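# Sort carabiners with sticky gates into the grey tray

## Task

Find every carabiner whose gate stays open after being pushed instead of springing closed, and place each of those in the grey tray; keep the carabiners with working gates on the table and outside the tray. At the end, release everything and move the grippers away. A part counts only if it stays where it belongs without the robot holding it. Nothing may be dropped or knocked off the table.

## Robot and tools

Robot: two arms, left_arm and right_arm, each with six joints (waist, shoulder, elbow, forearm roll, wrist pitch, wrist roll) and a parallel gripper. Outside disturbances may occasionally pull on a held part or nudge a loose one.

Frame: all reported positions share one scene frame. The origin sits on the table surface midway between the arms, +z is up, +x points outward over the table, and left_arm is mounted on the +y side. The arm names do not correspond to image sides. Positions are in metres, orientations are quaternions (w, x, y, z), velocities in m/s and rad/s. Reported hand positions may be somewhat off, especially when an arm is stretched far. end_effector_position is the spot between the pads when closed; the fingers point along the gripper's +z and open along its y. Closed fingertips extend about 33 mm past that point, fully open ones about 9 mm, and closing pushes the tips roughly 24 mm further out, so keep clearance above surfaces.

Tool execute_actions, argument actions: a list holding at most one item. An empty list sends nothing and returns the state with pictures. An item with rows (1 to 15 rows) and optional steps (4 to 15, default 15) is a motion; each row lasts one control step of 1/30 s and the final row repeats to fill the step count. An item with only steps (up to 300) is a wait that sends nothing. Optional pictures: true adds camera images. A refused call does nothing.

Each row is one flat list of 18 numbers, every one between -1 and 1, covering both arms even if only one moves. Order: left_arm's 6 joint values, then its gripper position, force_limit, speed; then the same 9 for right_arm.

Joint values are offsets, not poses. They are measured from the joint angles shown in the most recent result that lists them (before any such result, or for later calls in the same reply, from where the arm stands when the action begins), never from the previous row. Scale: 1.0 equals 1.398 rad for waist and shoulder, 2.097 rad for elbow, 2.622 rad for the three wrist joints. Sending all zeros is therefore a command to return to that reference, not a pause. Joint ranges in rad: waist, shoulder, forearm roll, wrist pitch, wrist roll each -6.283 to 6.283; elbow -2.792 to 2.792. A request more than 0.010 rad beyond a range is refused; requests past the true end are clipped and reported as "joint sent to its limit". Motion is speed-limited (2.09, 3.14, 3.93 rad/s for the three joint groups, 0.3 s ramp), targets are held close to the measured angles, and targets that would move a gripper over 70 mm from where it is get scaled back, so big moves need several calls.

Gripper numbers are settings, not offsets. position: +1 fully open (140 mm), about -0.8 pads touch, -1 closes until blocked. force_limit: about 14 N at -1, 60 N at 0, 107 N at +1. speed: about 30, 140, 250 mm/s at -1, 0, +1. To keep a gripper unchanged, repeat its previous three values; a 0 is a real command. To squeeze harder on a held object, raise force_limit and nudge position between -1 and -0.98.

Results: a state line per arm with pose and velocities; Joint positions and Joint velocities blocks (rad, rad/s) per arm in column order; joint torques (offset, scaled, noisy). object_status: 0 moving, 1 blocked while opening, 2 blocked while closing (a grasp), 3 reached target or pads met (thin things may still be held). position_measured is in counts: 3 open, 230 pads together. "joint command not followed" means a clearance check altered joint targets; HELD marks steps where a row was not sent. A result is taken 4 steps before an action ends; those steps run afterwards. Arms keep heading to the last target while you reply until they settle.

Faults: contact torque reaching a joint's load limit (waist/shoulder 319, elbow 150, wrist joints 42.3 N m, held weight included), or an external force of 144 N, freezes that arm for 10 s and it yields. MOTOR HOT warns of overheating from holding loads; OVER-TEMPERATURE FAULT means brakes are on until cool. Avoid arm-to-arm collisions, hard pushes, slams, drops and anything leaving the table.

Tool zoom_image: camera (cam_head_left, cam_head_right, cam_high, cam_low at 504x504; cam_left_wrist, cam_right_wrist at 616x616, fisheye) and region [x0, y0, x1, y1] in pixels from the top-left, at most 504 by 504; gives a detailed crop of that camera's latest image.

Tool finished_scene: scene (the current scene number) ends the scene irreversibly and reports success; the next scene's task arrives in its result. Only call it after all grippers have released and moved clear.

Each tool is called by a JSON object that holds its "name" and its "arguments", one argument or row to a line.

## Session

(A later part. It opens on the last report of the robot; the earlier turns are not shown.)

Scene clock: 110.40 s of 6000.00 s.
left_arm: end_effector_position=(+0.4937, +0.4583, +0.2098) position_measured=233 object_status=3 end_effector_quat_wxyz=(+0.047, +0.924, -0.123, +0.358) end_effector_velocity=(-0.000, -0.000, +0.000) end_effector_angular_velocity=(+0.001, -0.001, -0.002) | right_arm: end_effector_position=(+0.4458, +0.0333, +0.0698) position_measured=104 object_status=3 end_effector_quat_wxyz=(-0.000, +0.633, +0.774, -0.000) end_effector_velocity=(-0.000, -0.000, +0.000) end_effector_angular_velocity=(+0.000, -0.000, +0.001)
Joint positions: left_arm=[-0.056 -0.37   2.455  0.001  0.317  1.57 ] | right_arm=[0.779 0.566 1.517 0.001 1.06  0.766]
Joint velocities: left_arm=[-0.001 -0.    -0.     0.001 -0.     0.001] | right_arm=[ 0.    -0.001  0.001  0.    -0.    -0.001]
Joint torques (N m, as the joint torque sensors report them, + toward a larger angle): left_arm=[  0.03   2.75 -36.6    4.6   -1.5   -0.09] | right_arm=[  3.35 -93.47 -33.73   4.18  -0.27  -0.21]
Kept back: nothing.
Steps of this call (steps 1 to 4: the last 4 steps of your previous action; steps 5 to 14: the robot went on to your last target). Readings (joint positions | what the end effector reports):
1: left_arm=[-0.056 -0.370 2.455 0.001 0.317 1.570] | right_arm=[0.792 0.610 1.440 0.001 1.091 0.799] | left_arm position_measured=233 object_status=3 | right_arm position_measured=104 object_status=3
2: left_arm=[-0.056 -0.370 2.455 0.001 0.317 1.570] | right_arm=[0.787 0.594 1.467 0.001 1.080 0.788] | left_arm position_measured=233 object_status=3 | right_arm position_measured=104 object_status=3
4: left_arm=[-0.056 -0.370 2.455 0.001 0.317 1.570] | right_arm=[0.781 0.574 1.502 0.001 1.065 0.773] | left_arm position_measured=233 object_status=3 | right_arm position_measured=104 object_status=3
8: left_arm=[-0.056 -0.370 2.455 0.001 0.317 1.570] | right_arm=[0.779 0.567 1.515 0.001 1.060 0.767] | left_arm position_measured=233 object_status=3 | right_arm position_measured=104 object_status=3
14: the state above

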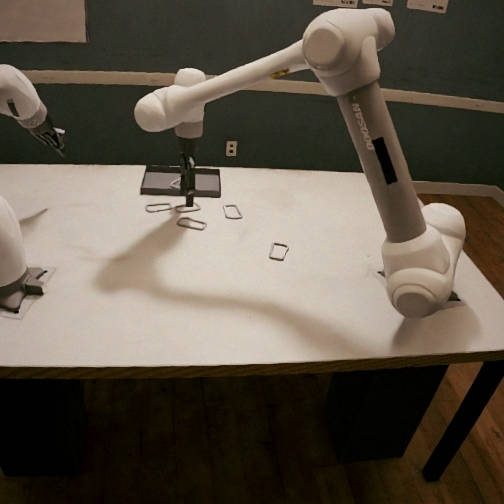

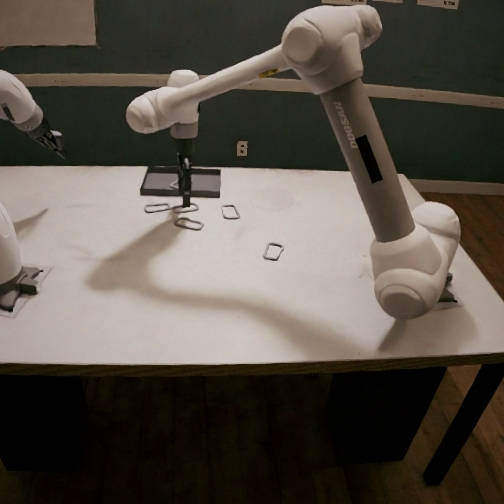

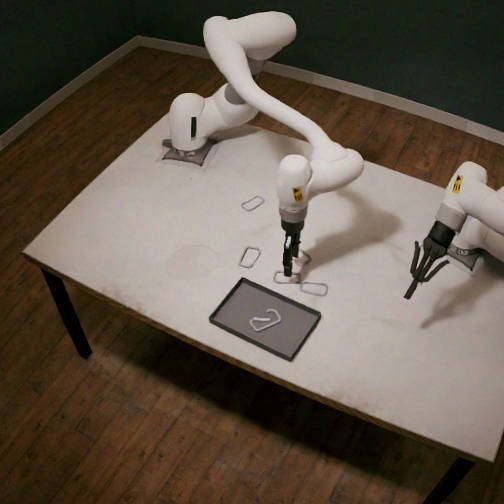

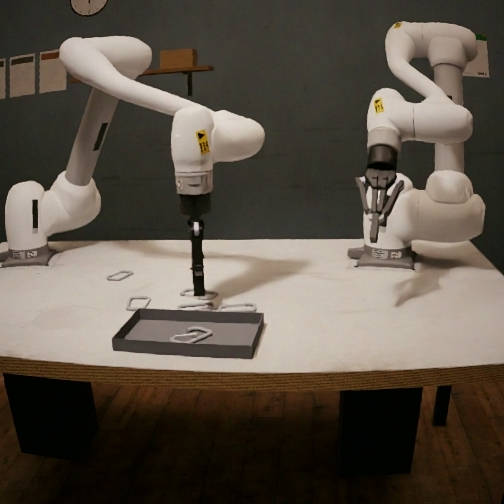

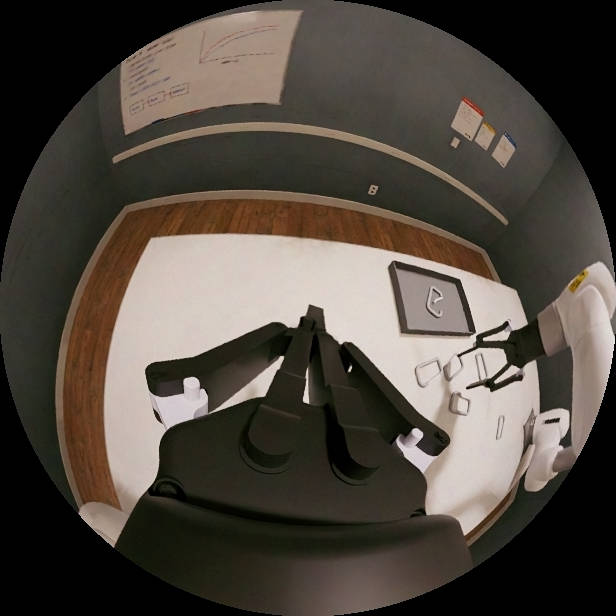

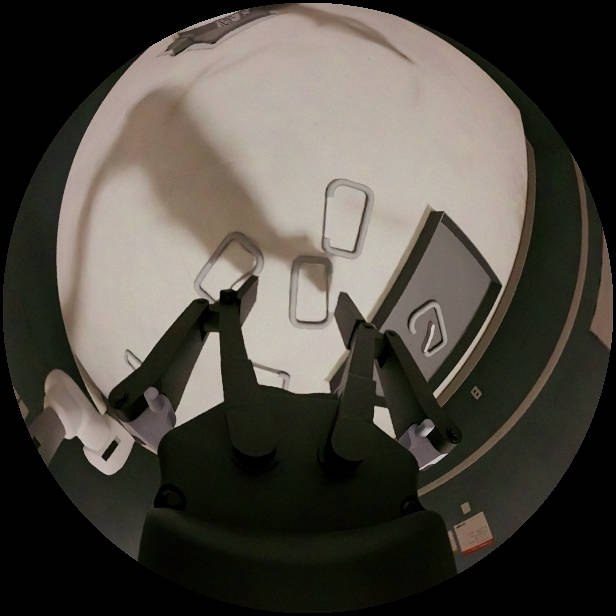

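{"name": "execute_actions", "arguments": {
  "actions": [
    {"rows":[[0,0,0,0,0,0,-1,0,0,-0.011,0.005,-0.008,0,0,-0.0059,0.2,0.3,0],[0,0,0,0,0,0,-1,0,0,-0.011,0.005,-0.008,0,0,-0.0059,0.2,0.3,0],[0,0,0,0,0,0,-1,0,0,-0.011,0.005,-0.008,0,0,-0.0059,0.2,0.3,0],[0,0,0,0,0,0,-1,0,0,-0.011,0.0187,-0.0016,0,-0.0092,-0.0059,0.2,0.3,0]],"steps":15}
  ]
}}

{"name": "execute_actions", "arguments": {
  "actions": [
    {"steps":6}
  ],
  "pictures": true
}}

{"name": "zoom_image", "arguments": {
  "camera": "cam_right_wrist",
  "region": [200,180,420,400]
}}

Scene clock: 111.23 s of 6000.00 s.
left_arm: end_effector_position=(+0.4937, +0.4583, +0.2098) position_measured=233 object_status=3 end_effector_quat_wxyz=(+0.047, +0.924, -0.123, +0.358) end_effector_velocity=(+0.000, +0.001, -0.000) end_effector_angular_velocity=(+0.002, -0.001, -0.000) | right_arm: end_effector_position=(+0.4608, +0.0328, +0.0508) position_measured=104 object_status=3 end_effector_quat_wxyz=(-0.000, +0.633, +0.774, +0.001) end_effector_velocity=(+0.002, -0.001, -0.011) end_effector_angular_velocity=(-0.001, +0.001, +0.000)
Joint positions: left_arm=[-0.056 -0.37   2.455  0.001  0.317  1.57 ] | right_arm=[0.764 0.591 1.513 0.001 1.036 0.751]
Joint velocities: left_arm=[ 0.002  0.     0.     0.001 -0.     0.002] | right_arm=[-0.002  0.01   0.006 -0.    -0.014 -0.002]
Joint torques (N m, as the joint torque sensors report them, + toward a larger angle): left_arm=[ -1.05   3.06 -36.23   4.61  -1.51  -0.02] | right_arm=[  4.92 -97.87 -34.99   4.01  -0.37  -0.04]
Steps of this call (steps 1 to 14: the robot went on to your last target; steps 15 to 25: the first 11 steps of this action). Readings (joint positions | what the end effector reports):
15: left_arm=[-0.056 -0.370 2.455 0.001 0.317 1.570] | right_arm=[0.779 0.566 1.517 0.001 1.059 0.766] | left_arm position_measured=233 object_status=3 | right_arm position_measured=104 object_status=3
16: left_arm=[-0.056 -0.370 2.455 0.001 0.317 1.570] | right_arm=[0.776 0.566 1.514 0.001 1.059 0.763] | left_arm position_measured=233 object_status=3 | right_arm position_measured=104 object_status=3
18: left_arm=[-0.056 -0.370 2.455 0.001 0.317 1.570] | right_arm=[0.768 0.570 1.505 0.001 1.059 0.756] | left_arm position_measured=233 object_status=3 | right_arm position_measured=104 object_status=3
22: left_arm=[-0.056 -0.370 2.455 0.001 0.317 1.570] | right_arm=[0.764 0.588 1.512 0.001 1.040 0.752] | left_arm position_measured=233 object_status=3 | right_arm position_measured=104 object_status=3
25: the state above

Scene clock: 111.43 s of 6000.00 s.
left_arm: end_effector_position=(+0.4937, +0.4583, +0.2098) position_measured=233 object_status=3 end_effector_quat_wxyz=(+0.047, +0.924, -0.123, +0.358) end_effector_velocity=(-0.000, -0.000, +0.001) end_effector_angular_velocity=(-0.001, -0.001, +0.001) | right_arm: end_effector_position=(+0.4609, +0.0327, +0.0499) position_measured=104 object_status=3 end_effector_quat_wxyz=(-0.000, +0.633, +0.774, +0.001) end_effector_velocity=(+0.000, +0.000, +0.000) end_effector_angular_velocity=(+0.001, -0.000, -0.002)
Joint positions: left_arm=[-0.056 -0.37   2.455  0.001  0.317  1.57 ] | right_arm=[0.763 0.592 1.513 0.001 1.035 0.751]
Joint velocities: left_arm=[-0.    -0.001  0.     0.    -0.    -0.001] | right_arm=[-0.     0.    -0.     0.    -0.001  0.001]
Joint torques (N m, as the joint torque sensors report them, + toward a larger angle): left_arm=[ -0.71   2.37 -36.23   4.66  -1.57   0.1 ] | right_arm=[  3.23 -95.51 -33.99   3.96  -0.23  -0.27]
Kept back: nothing.
Steps of this call (steps 1 to 4: the last 4 steps of your previous action; steps 5 to 6: the robot went on to your last target). Readings (joint positions | what the end effector reports):
1: left_arm=[-0.056 -0.370 2.455 0.001 0.317 1.570] | right_arm=[0.763 0.591 1.513 0.001 1.036 0.751] | left_arm position_measured=233 object_status=3 | right_arm position_measured=104 object_status=3
2: left_arm=[-0.056 -0.370 2.455 0.001 0.317 1.570] | right_arm=[0.763 0.591 1.513 0.001 1.036 0.751] | left_arm position_measured=233 object_status=3 | right_arm position_measured=104 object_status=3
4: left_arm=[-0.056 -0.370 2.455 0.001 0.317 1.570] | right_arm=[0.763 0.592 1.513 0.001 1.036 0.751] | left_arm position_measured=233 object_status=3 | right_arm position_measured=104 object_status=3
6: the state above

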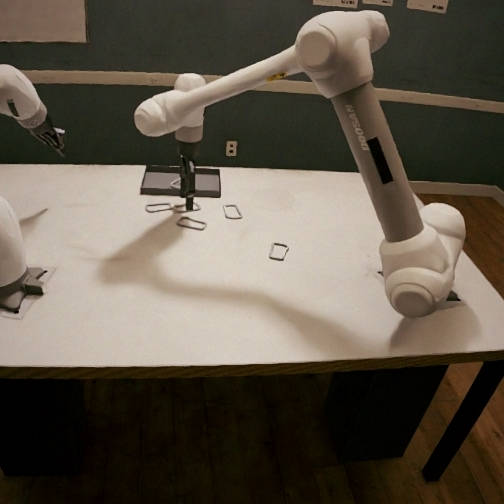

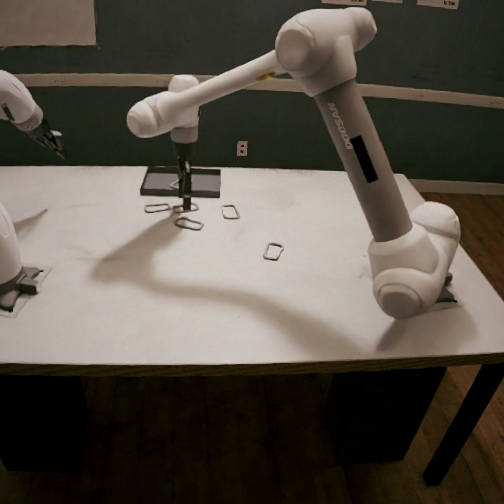

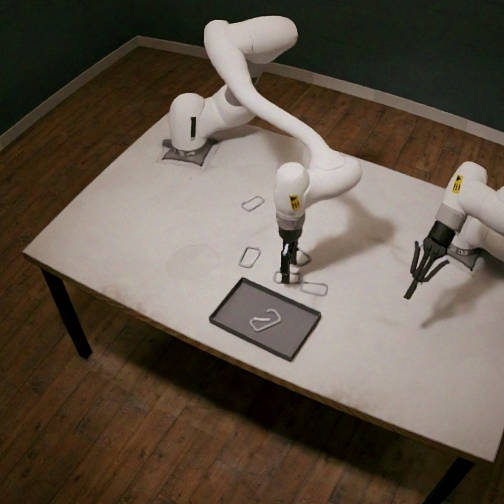

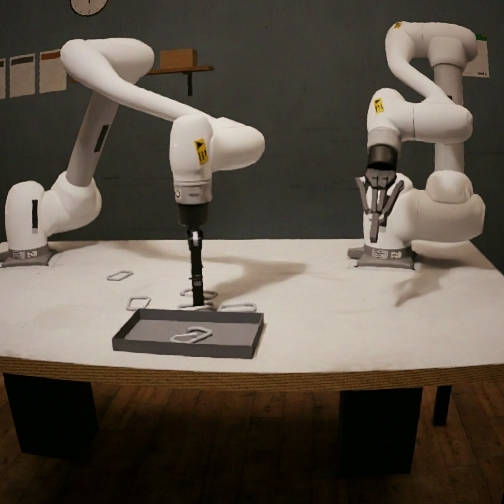

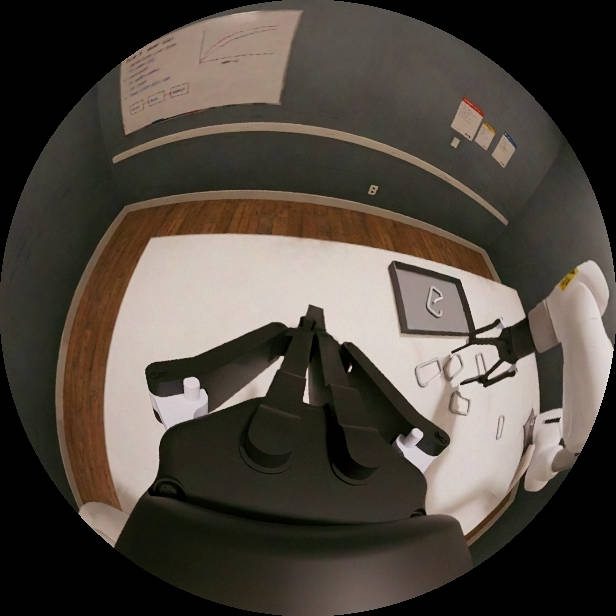

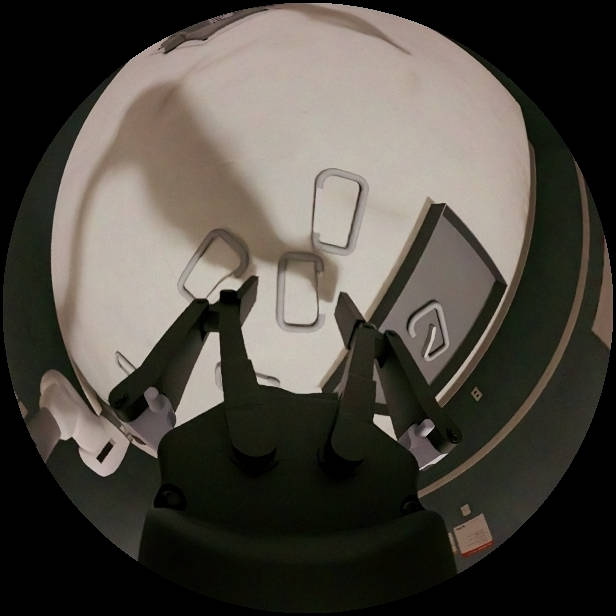

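Region (200, 180, 420, 400) of cam_right_wrist's 616x616 image, scaled by 2.291, with more detail than that image has.

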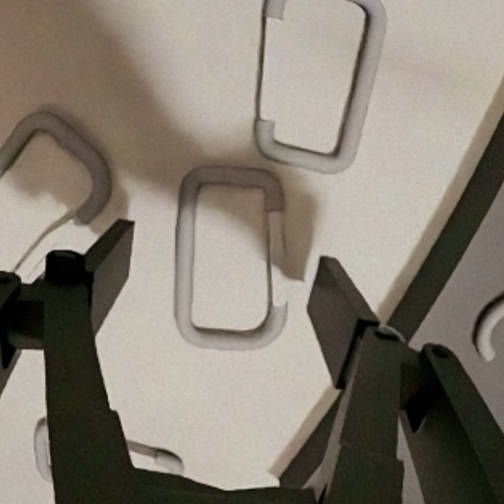

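{"name": "execute_actions", "arguments": {
  "actions": [
    {"rows":[[0,0,0,0,0,0,-1,0,0,0.0032,0.004,-0.002,0,-0.001,0.0017,0.2,0.3,0],[0,0,0,0,0,0,-1,0,0,0.0032,0.008,0,0,-0.004,0.0017,0.2,0.3,0],[0,0,0,0,0,0,-1,0,0,0.0032,0.0117,0.0006,0,-0.0067,0.0017,0.2,0.3,0],[0,0,0,0,0,0,-1,0,0,0.0032,0.0117,0.0006,0,-0.0067,0.0017,0.2,0.3,0],[0,0,0,0,0,0,-1,0,0,0.0032,0.0117,0.0006,0,-0.0067,0.0017,0.2,0.3,0],[0,0,0,0,0,0,-1,0,0,0.0032,0.0117,0.0006,0,-0.0067,0.0017,0.2,0.3,0],[0,0,0,0,0,0,-1,0,0,0.0032,0.0117,0.0006,0,-0.0067,0.0017,-0.1,0.3,-0.3]],"steps":15}
  ]
}}

{"name": "execute_actions", "arguments": {
  "actions": [
    {"steps":10}
  ],
  "pictures": true
}}

{"name": "zoom_image", "arguments": {
  "camera": "cam_right_wrist",
  "region": [200,180,420,400]
}}

Scene clock: 112.27 s of 6000.00 s.
left_arm: end_effector_position=(+0.4937, +0.4583, +0.2098) position_measured=233 object_status=3 end_effector_quat_wxyz=(+0.047, +0.924, -0.123, +0.358) end_effector_velocity=(+0.000, +0.000, -0.000) end_effector_angular_velocity=(-0.002, +0.001, +0.002) | right_arm: end_effector_position=(+0.4598, +0.0373, +0.0361) position_measured=123 object_status=0 end_effector_quat_wxyz=(-0.000, +0.633, +0.774, +0.001) end_effector_velocity=(-0.001, +0.001, -0.003) end_effector_angular_velocity=(+0.000, -0.000, -0.000)
Joint positions: left_arm=[-0.056 -0.37   2.455  0.001  0.317  1.57 ] | right_arm=[0.768 0.608 1.514 0.001 1.018 0.755]
Joint velocities: left_arm=[ 0.     0.    -0.    -0.    -0.    -0.002] | right_arm=[ 0.001  0.003  0.001  0.    -0.005  0.001]
Joint torques (N m, as the joint torque sensors report them, + toward a larger angle): left_arm=[  0.55   2.1  -36.65   4.64  -1.52   0.07] | right_arm=[  3.89 -96.83 -35.69   3.99  -0.07  -0.31]
Steps of this call (steps 1 to 14: the robot went on to your last target; steps 15 to 25: the first 11 steps of this action). Readings (joint positions | what the end effector reports):
15: left_arm=[-0.056 -0.370 2.455 0.001 0.317 1.570] | right_arm=[0.763 0.592 1.513 0.001 1.035 0.751] | left_arm position_measured=233 object_status=3 | right_arm position_measured=104 object_status=3
16: left_arm=[-0.056 -0.370 2.455 0.001 0.317 1.570] | right_arm=[0.764 0.593 1.512 0.001 1.035 0.751] | left_arm position_measured=233 object_status=3 | right_arm position_measured=104 object_status=3
18: left_arm=[-0.056 -0.370 2.455 0.001 0.317 1.570] | right_arm=[0.766 0.600 1.512 0.001 1.028 0.754] | left_arm position_measured=233 object_status=3 | right_arm position_measured=104 object_status=3
22: left_arm=[-0.056 -0.370 2.455 0.001 0.317 1.570] | right_arm=[0.767 0.607 1.514 0.001 1.019 0.755] | left_arm position_measured=233 object_status=3 | right_arm position_measured=106 object_status=0
25: the state above

Scene clock: 112.60 s of 6000.00 s.
left_arm: end_effector_position=(+0.4937, +0.4583, +0.2098) position_measured=233 object_status=3 end_effector_quat_wxyz=(+0.047, +0.924, -0.123, +0.358) end_effector_velocity=(+0.000, -0.000, -0.001) end_effector_angular_velocity=(+0.000, +0.001, -0.001) | right_arm: end_effector_position=(+0.4597, +0.0374, +0.0358) position_measured=141 object_status=3 end_effector_quat_wxyz=(-0.000, +0.633, +0.774, +0.001) end_effector_velocity=(-0.000, +0.000, +0.002) end_effector_angular_velocity=(+0.002, -0.001, -0.000)
Joint positions: left_arm=[-0.056 -0.37   2.455  0.001  0.317  1.57 ] | right_arm=[0.768 0.608 1.514 0.001 1.018 0.755]
Joint velocities: left_arm=[-0.001  0.001 -0.    -0.    -0.     0.   ] | right_arm=[ 0.    -0.002 -0.     0.001  0.     0.   ]
Joint torques (N m, as the joint torque sensors report them, + toward a larger angle): left_arm=[ -0.02   2.38 -36.21   4.68  -1.48   0.05] | right_arm=[  3.56 -96.98 -34.65   3.74  -0.14  -0.47]
Kept back: nothing.
Steps of this call (steps 1 to 4: the last 4 steps of your previous action; steps 5 to 10: the robot went on to your last target). Readings (joint positions | what the end effector reports):
1: left_arm=[-0.056 -0.370 2.455 0.001 0.317 1.570] | right_arm=[0.768 0.608 1.514 0.001 1.018 0.755] | left_arm position_measured=233 object_status=3 | right_arm position_measured=129 object_status=0
2: left_arm=[-0.056 -0.370 2.455 0.001 0.317 1.570] | right_arm=[0.768 0.608 1.514 0.001 1.018 0.755] | left_arm position_measured=233 object_status=3 | right_arm position_measured=135 object_status=0
4: left_arm=[-0.056 -0.370 2.455 0.001 0.317 1.570] | right_arm=[0.768 0.608 1.514 0.001 1.018 0.755] | left_arm position_measured=233 object_status=3 | right_arm position_measured=141 object_status=0
8: left_arm=[-0.056 -0.370 2.455 0.001 0.317 1.570] | right_arm=[0.768 0.608 1.514 0.001 1.018 0.755] | left_arm position_measured=233 object_status=3 | right_arm position_measured=141 object_status=0
10: the state above

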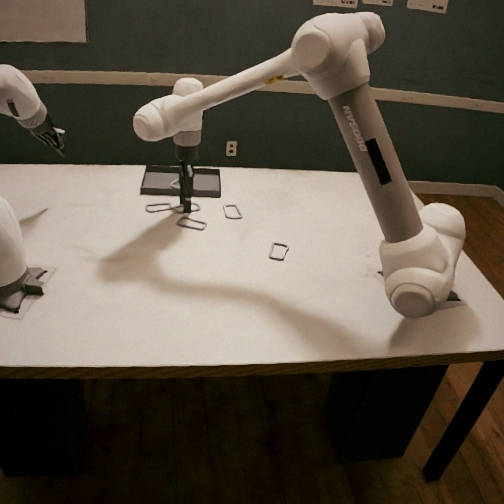

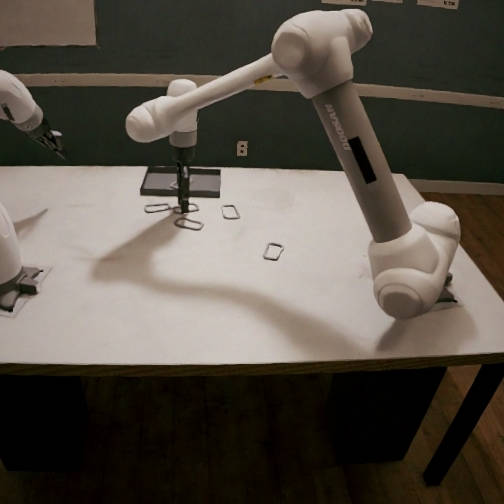

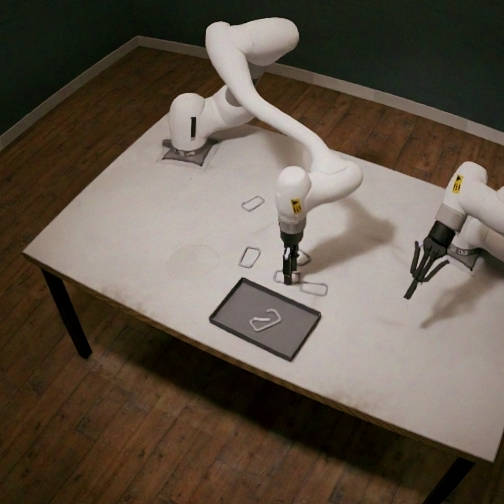

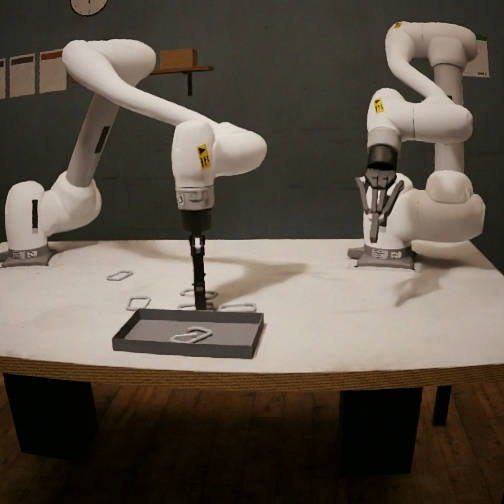

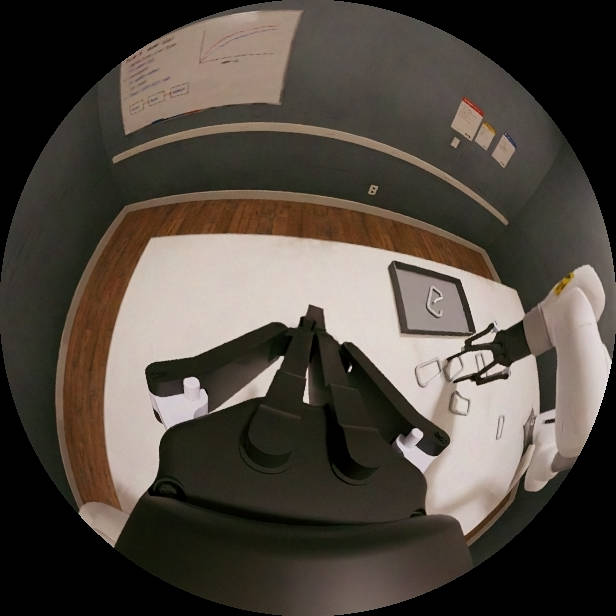

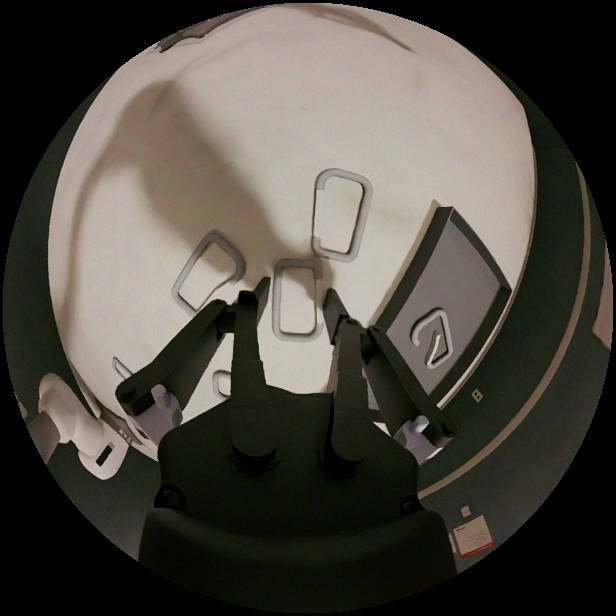

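Region (200, 180, 420, 400) of cam_right_wrist's 616x616 image, scaled by 2.291, with more detail than that image has.

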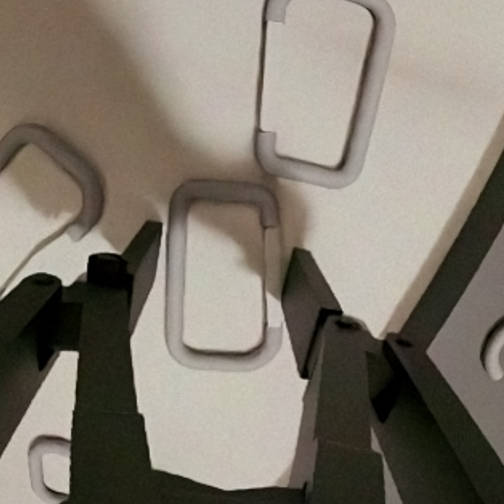

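{"name": "execute_actions", "arguments": {
  "actions": [
    {"rows":[[0,0,0,0,0,0,-1,0,0,0,-0.0003,-0.0002,0,0.0003,0,-0.27,0.3,-0.7],[0,0,0,0,0,0,-1,0,0,0,-0.0003,-0.0002,0,0.0003,0,-0.27,0.3,-0.7],[0,0,0,0,0,0,-1,0,0,0,-0.0003,-0.0002,0,0.0003,0,-0.27,0.3,-0.7],[0,0,0,0,0,0,-1,0,0,0,-0.0006,-0.0003,0,0.0006,0,-0.27,0.3,-0.7],[0,0,0,0,0,0,-1,0,0,0,-0.0006,-0.0003,0,0.0006,0,-0.27,0.3,-0.7],[0,0,0,0,0,0,-1,0,0,0,-0.001,-0.0005,0,0.001,0,-0.27,0.3,-0.7],[0,0,0,0,0,0,-1,0,0,0,-0.0012,-0.0006,0,0.0012,0,-0.27,0.3,-0.7],[0,0,0,0,0,0,-1,0,0,0,-0.0015,-0.0008,0,0.0015,0,-0.27,0.3,-0.7],[0,0,0,0,0,0,-1,0,0,0,-0.0018,-0.001,0,0.0017,0,-0.27,0.3,-0.7],[0,0,0,0,0,0,-1,0,0,0,-0.0018,-0.001,0,0.0017,0,-0.27,0.3,-0.7],[0,0,0,0,0,0,-1,0,0,0,-0.0018,-0.001,0,0.0017,0,-0.45,0.3,-0.7]],"steps":15}
  ]
}}

{"name": "execute_actions", "arguments": {
  "actions": [
    {"steps":12}
  ],
  "pictures": true
}}

{"name": "zoom_image", "arguments": {
  "camera": "cam_right_wrist",
  "region": [200,180,420,400]
}}

Scene clock: 113.17 s of 6000.00 s.
left_arm: end_effector_position=(+0.4937, +0.4583, +0.2098) position_measured=233 object_status=3 end_effector_quat_wxyz=(+0.047, +0.924, -0.123, +0.358) end_effector_velocity=(+0.000, +0.001, -0.001) end_effector_angular_velocity=(-0.002, +0.002, +0.003) | right_arm: end_effector_position=(+0.4597, +0.0374, +0.0381) position_measured=163 object_status=0 end_effector_quat_wxyz=(-0.000, +0.633, +0.774, +0.000) end_effector_velocity=(+0.001, +0.002, +0.011) end_effector_angular_velocity=(+0.004, -0.003, -0.000)
Joint positions: left_arm=[-0.056 -0.37   2.455  0.001  0.317  1.57 ] | right_arm=[0.768 0.606 1.513 0.001 1.022 0.755]
Joint velocities: left_arm=[ 0.002  0.001  0.    -0.001  0.    -0.001] | right_arm=[ 0.    -0.008 -0.007 -0.     0.01   0.   ]
Joint torques (N m, as the joint torque sensors report them, + toward a larger angle): left_arm=[  0.02   3.04 -36.59   4.61  -1.53   0.05] | right_arm=[  3.86 -93.63 -33.23   3.56   0.28  -0.28]
Steps of this call (steps 1 to 6: the robot went on to your last target; steps 7 to 17: the first 11 steps of this action). Readings (joint positions | what the end effector reports):
7: left_arm=[-0.056 -0.370 2.455 0.001 0.317 1.570] | right_arm=[0.768 0.608 1.514 0.001 1.018 0.755] | left_arm position_measured=233 object_status=3 | right_arm position_measured=141 object_status=0
8: left_arm=[-0.056 -0.370 2.455 0.001 0.317 1.570] | right_arm=[0.768 0.608 1.514 0.001 1.018 0.755] | left_arm position_measured=233 object_status=3 | right_arm position_measured=143 object_status=0
10: left_arm=[-0.056 -0.370 2.455 0.001 0.317 1.570] | right_arm=[0.768 0.608 1.514 0.001 1.018 0.755] | left_arm position_measured=233 object_status=3 | right_arm position_measured=149 object_status=0
14: left_arm=[-0.056 -0.370 2.455 0.001 0.317 1.570] | right_arm=[0.768 0.607 1.514 0.001 1.020 0.755] | left_arm position_measured=233 object_status=3 | right_arm position_measured=162 object_status=0
17: the state above

Scene clock: 113.57 s of 6000.00 s.
left_arm: end_effector_position=(+0.4937, +0.4583, +0.2098) position_measured=233 object_status=3 end_effector_quat_wxyz=(+0.047, +0.924, -0.123, +0.358) end_effector_velocity=(-0.000, -0.000, +0.000) end_effector_angular_velocity=(-0.000, -0.001, -0.001) | right_arm: end_effector_position=(+0.4597, +0.0375, +0.0389) position_measured=174 object_status=2 end_effector_quat_wxyz=(-0.000, +0.633, +0.774, +0.001) end_effector_velocity=(+0.000, -0.000, -0.000) end_effector_angular_velocity=(-0.000, +0.000, -0.001)
Joint positions: left_arm=[-0.056 -0.37   2.455  0.001  0.317  1.57 ] | right_arm=[0.768 0.606 1.512 0.001 1.022 0.755]
Joint velocities: left_arm=[-0.    -0.001 -0.    -0.001  0.     0.001] | right_arm=[-0. -0.  0.  0.  0.  0.]
Joint torques (N m, as the joint torque sensors report them, + toward a larger angle): left_arm=[ -0.08   2.95 -36.42   4.68  -1.51   0.03] | right_arm=[  3.41 -96.16 -34.39   3.61  -0.06  -0.19]
Kept back: nothing.
Steps of this call (steps 1 to 4: the last 4 steps of your previous action; steps 5 to 12: the robot went on to your last target). Readings (joint positions | what the end effector reports):
1: left_arm=[-0.056 -0.370 2.455 0.001 0.317 1.570] | right_arm=[0.768 0.606 1.513 0.001 1.022 0.755] | left_arm position_measured=233 object_status=3 | right_arm position_measured=164 object_status=0
2: left_arm=[-0.056 -0.370 2.455 0.001 0.317 1.570] | right_arm=[0.768 0.606 1.513 0.001 1.022 0.755] | left_arm position_measured=233 object_status=3 | right_arm position_measured=168 object_status=0
4: left_arm=[-0.056 -0.370 2.455 0.001 0.317 1.570] | right_arm=[0.768 0.606 1.512 0.001 1.022 0.755] | left_arm position_measured=233 object_status=3 | right_arm position_measured=174 object_status=0
8: left_arm=[-0.056 -0.370 2.455 0.001 0.317 1.570] | right_arm=[0.768 0.606 1.512 0.001 1.022 0.755] | left_arm position_measured=233 object_status=3 | right_arm position_measured=174 object_status=0
12: the state above

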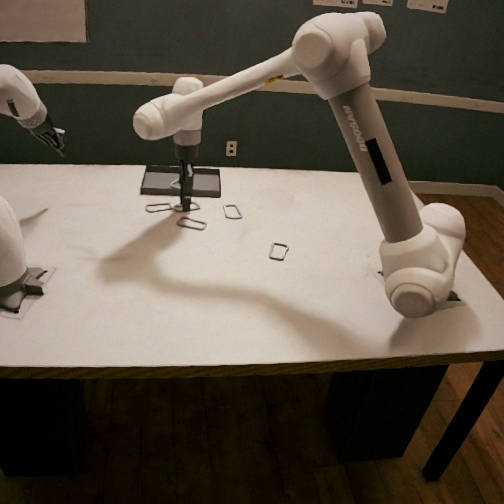

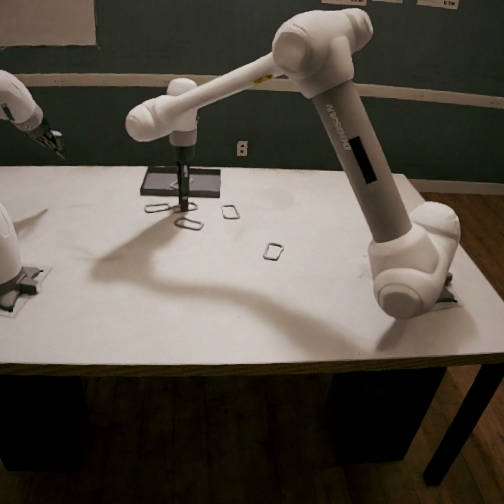

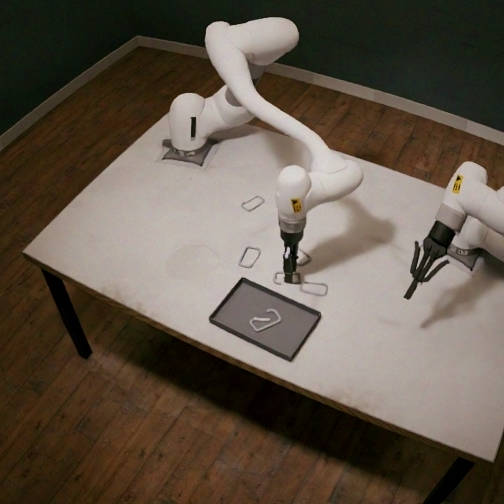

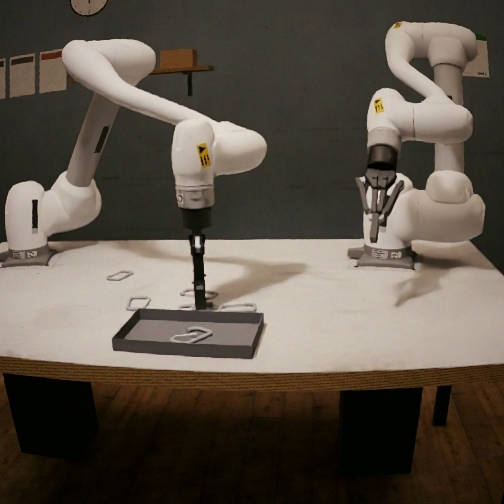

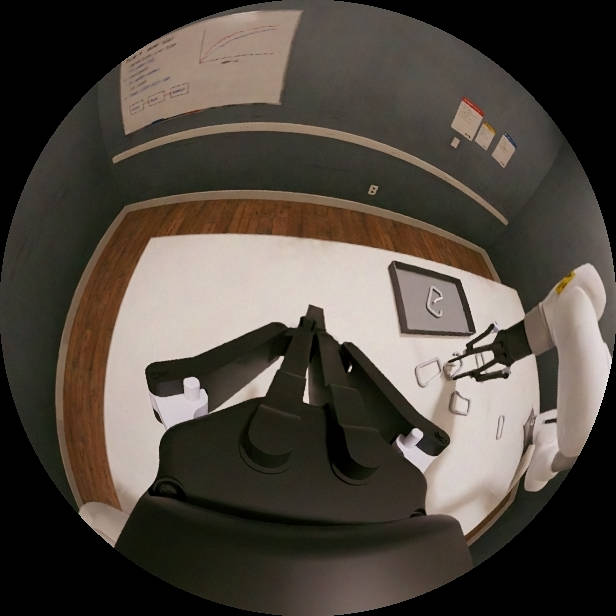

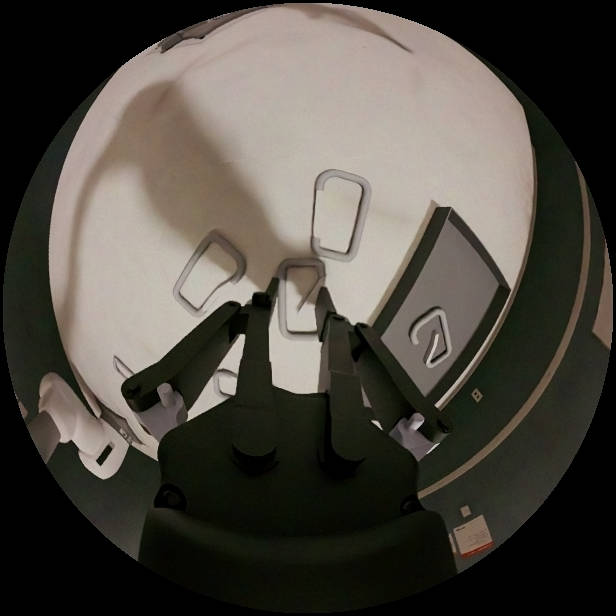

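Region (200, 180, 420, 400) of cam_right_wrist's 616x616 image, scaled by 2.291, with more detail than that image has.

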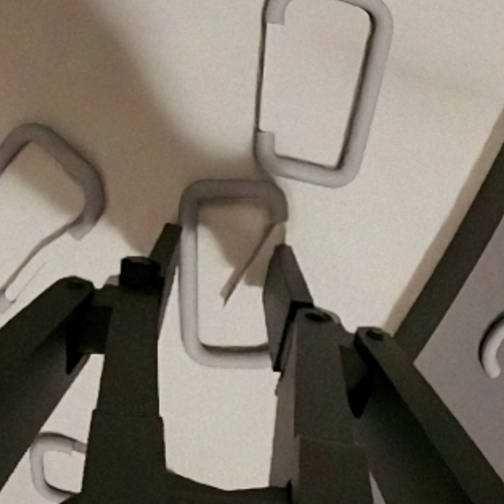

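Clean open. Release.

{"name": "execute_actions", "arguments": {
  "actions": [
    {"rows":[[0,0,0,0,0,0,-1,0,0,0,0,0,0,0,0,0.2,0.3,0]],"steps":15}
  ]
}}

{"name": "execute_actions", "arguments": {
  "actions": [
    {"steps":6}
  ],
  "pictures": true
}}

{"name": "zoom_image", "arguments": {
  "camera": "cam_right_wrist",
  "region": [200,180,420,400]
}}

Scene clock: 114.07 s of 6000.00 s.
left_arm: end_effector_position=(+0.4937, +0.4583, +0.2098) position_measured=233 object_status=3 end_effector_quat_wxyz=(+0.047, +0.924, -0.123, +0.358) end_effector_velocity=(-0.000, +0.000, +0.000) end_effector_angular_velocity=(-0.000, -0.001, +0.000) | right_arm: end_effector_position=(+0.4597, +0.0375, +0.0389) position_measured=105 object_status=0 end_effector_quat_wxyz=(-0.000, +0.633, +0.774, +0.001) end_effector_velocity=(-0.000, -0.000, -0.001) end_effector_angular_velocity=(-0.001, +0.001, +0.001)
Joint positions: left_arm=[-0.056 -0.37   2.455  0.001  0.317  1.57 ] | right_arm=[0.768 0.606 1.512 0.001 1.022 0.755]
Joint velocities: left_arm=[ 0.    -0.001  0.    -0.001 -0.     0.   ] | right_arm=[-0.     0.001  0.     0.     0.    -0.001]
Joint torques (N m, as the joint torque sensors report them, + toward a larger angle): left_arm=[ -0.12   2.76 -36.31   4.73  -1.52  -0.1 ] | right_arm=[  4.2  -95.81 -34.56   3.94  -0.24  -0.18]
Steps of this call (steps 1 to 4: the robot went on to your last target; steps 5 to 15: the first 11 steps of this action). Readings (joint positions | what the end effector reports):
5: left_arm=[-0.056 -0.370 2.455 0.001 0.317 1.570] | right_arm=[0.768 0.606 1.512 0.001 1.022 0.755] | left_arm position_measured=233 object_status=3 | right_arm position_measured=174 object_status=0
6: left_arm=[-0.056 -0.370 2.455 0.001 0.317 1.570] | right_arm=[0.768 0.606 1.512 0.001 1.022 0.755] | left_arm position_measured=233 object_status=3 | right_arm position_measured=174 object_status=0
8: left_arm=[-0.056 -0.370 2.455 0.001 0.317 1.570] | right_arm=[0.768 0.606 1.512 0.001 1.022 0.755] | left_arm position_measured=233 object_status=3 | right_arm position_measured=156 object_status=0
12: left_arm=[-0.056 -0.370 2.455 0.001 0.317 1.570] | right_arm=[0.768 0.606 1.512 0.001 1.022 0.755] | left_arm position_measured=233 object_status=3 | right_arm position_measured=126 object_status=0
15: the state above

Scene clock: 114.27 s of 6000.00 s.
left_arm: end_effector_position=(+0.4937, +0.4583, +0.2098) position_measured=233 object_status=3 end_effector_quat_wxyz=(+0.047, +0.924, -0.123, +0.358) end_effector_velocity=(-0.000, -0.001, +0.000) end_effector_angular_velocity=(-0.001, -0.000, -0.001) | right_arm: end_effector_position=(+0.4597, +0.0375, +0.0389) position_measured=104 object_status=3 end_effector_quat_wxyz=(-0.000, +0.633, +0.774, +0.001) end_effector_velocity=(+0.000, +0.000, -0.000) end_effector_angular_velocity=(-0.000, -0.000, +0.001)
Joint positions: left_arm=[-0.056 -0.37   2.455  0.001  0.317  1.57 ] | right_arm=[0.768 0.606 1.512 0.001 1.022 0.755]
Joint velocities: left_arm=[-0.001 -0.001  0.    -0.001 -0.    -0.   ] | right_arm=[ 0.     0.    -0.    -0.    -0.    -0.001]
Joint torques (N m, as the joint torque sensors report them, + toward a larger angle): left_arm=[ -0.7    3.18 -36.3    4.68  -1.52   0.01] | right_arm=[  3.11 -96.88 -33.76   3.83   0.31  -0.25]
Kept back: nothing.
Steps of this call (steps 1 to 4: the last 4 steps of your previous action; steps 5 to 6: the robot went on to your last target). Readings (joint positions | what the end effector reports):
1: left_arm=[-0.056 -0.370 2.455 0.001 0.317 1.570] | right_arm=[0.768 0.606 1.512 0.001 1.022 0.755] | left_arm position_measured=233 object_status=3 | right_arm position_measured=104 object_status=0
2: left_arm=[-0.056 -0.370 2.455 0.001 0.317 1.570] | right_arm=[0.768 0.606 1.512 0.001 1.022 0.755] | left_arm position_measured=233 object_status=3 | right_arm position_measured=104 object_status=0
4: left_arm=[-0.056 -0.370 2.455 0.001 0.317 1.570] | right_arm=[0.768 0.606 1.512 0.001 1.022 0.755] | left_arm position_measured=233 object_status=3 | right_arm position_measured=104 object_status=0
6: the state above

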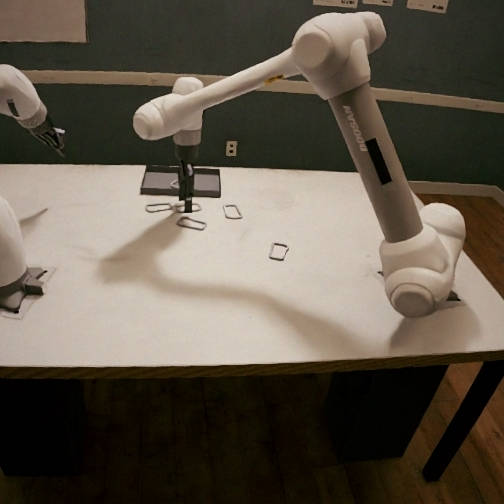

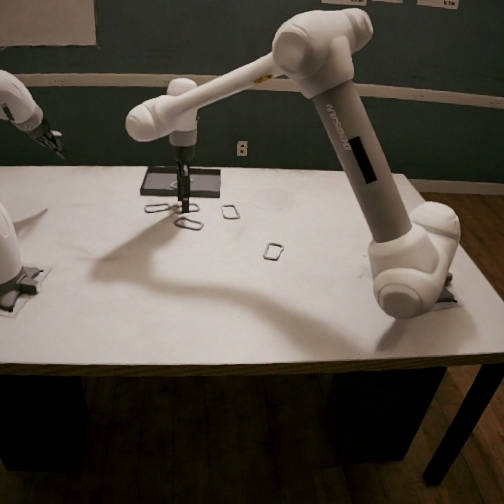

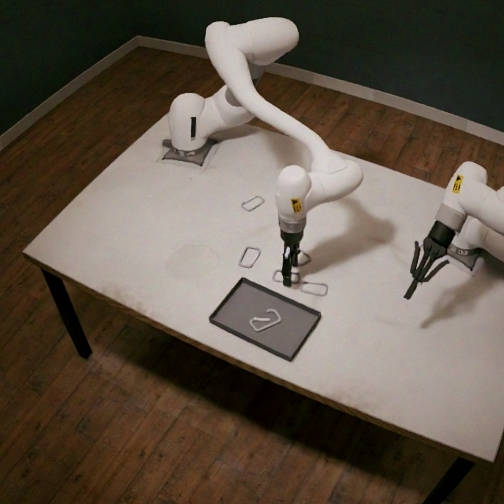

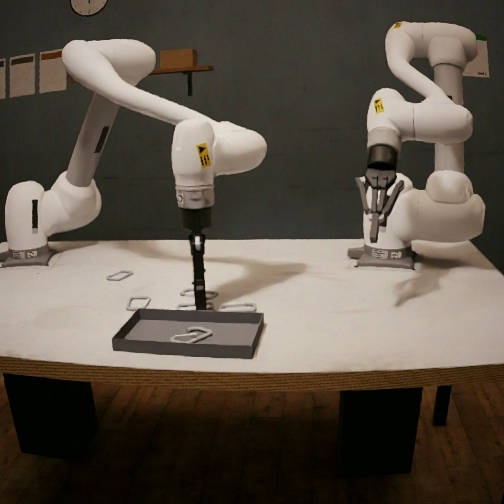

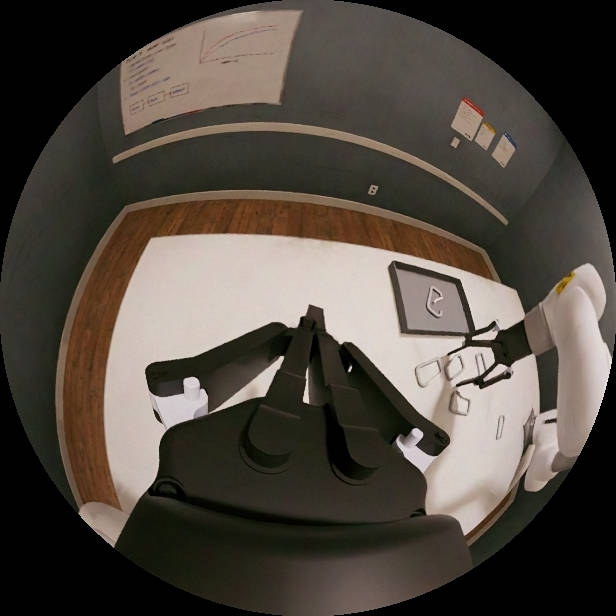

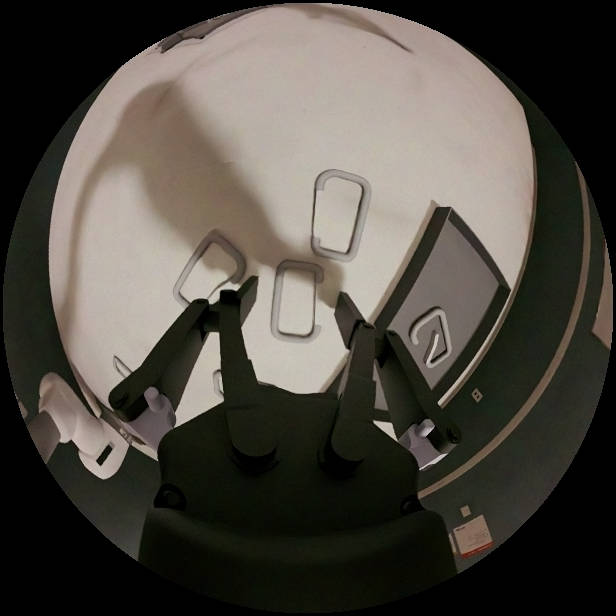

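Region (200, 180, 420, 400) of cam_right_wrist's 616x616 image, scaled by 2.291, with more detail than that image has.

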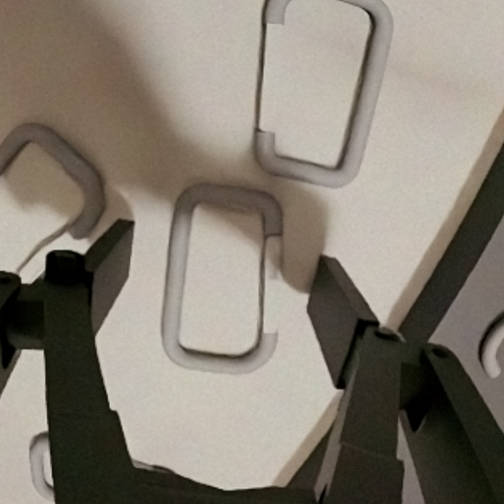

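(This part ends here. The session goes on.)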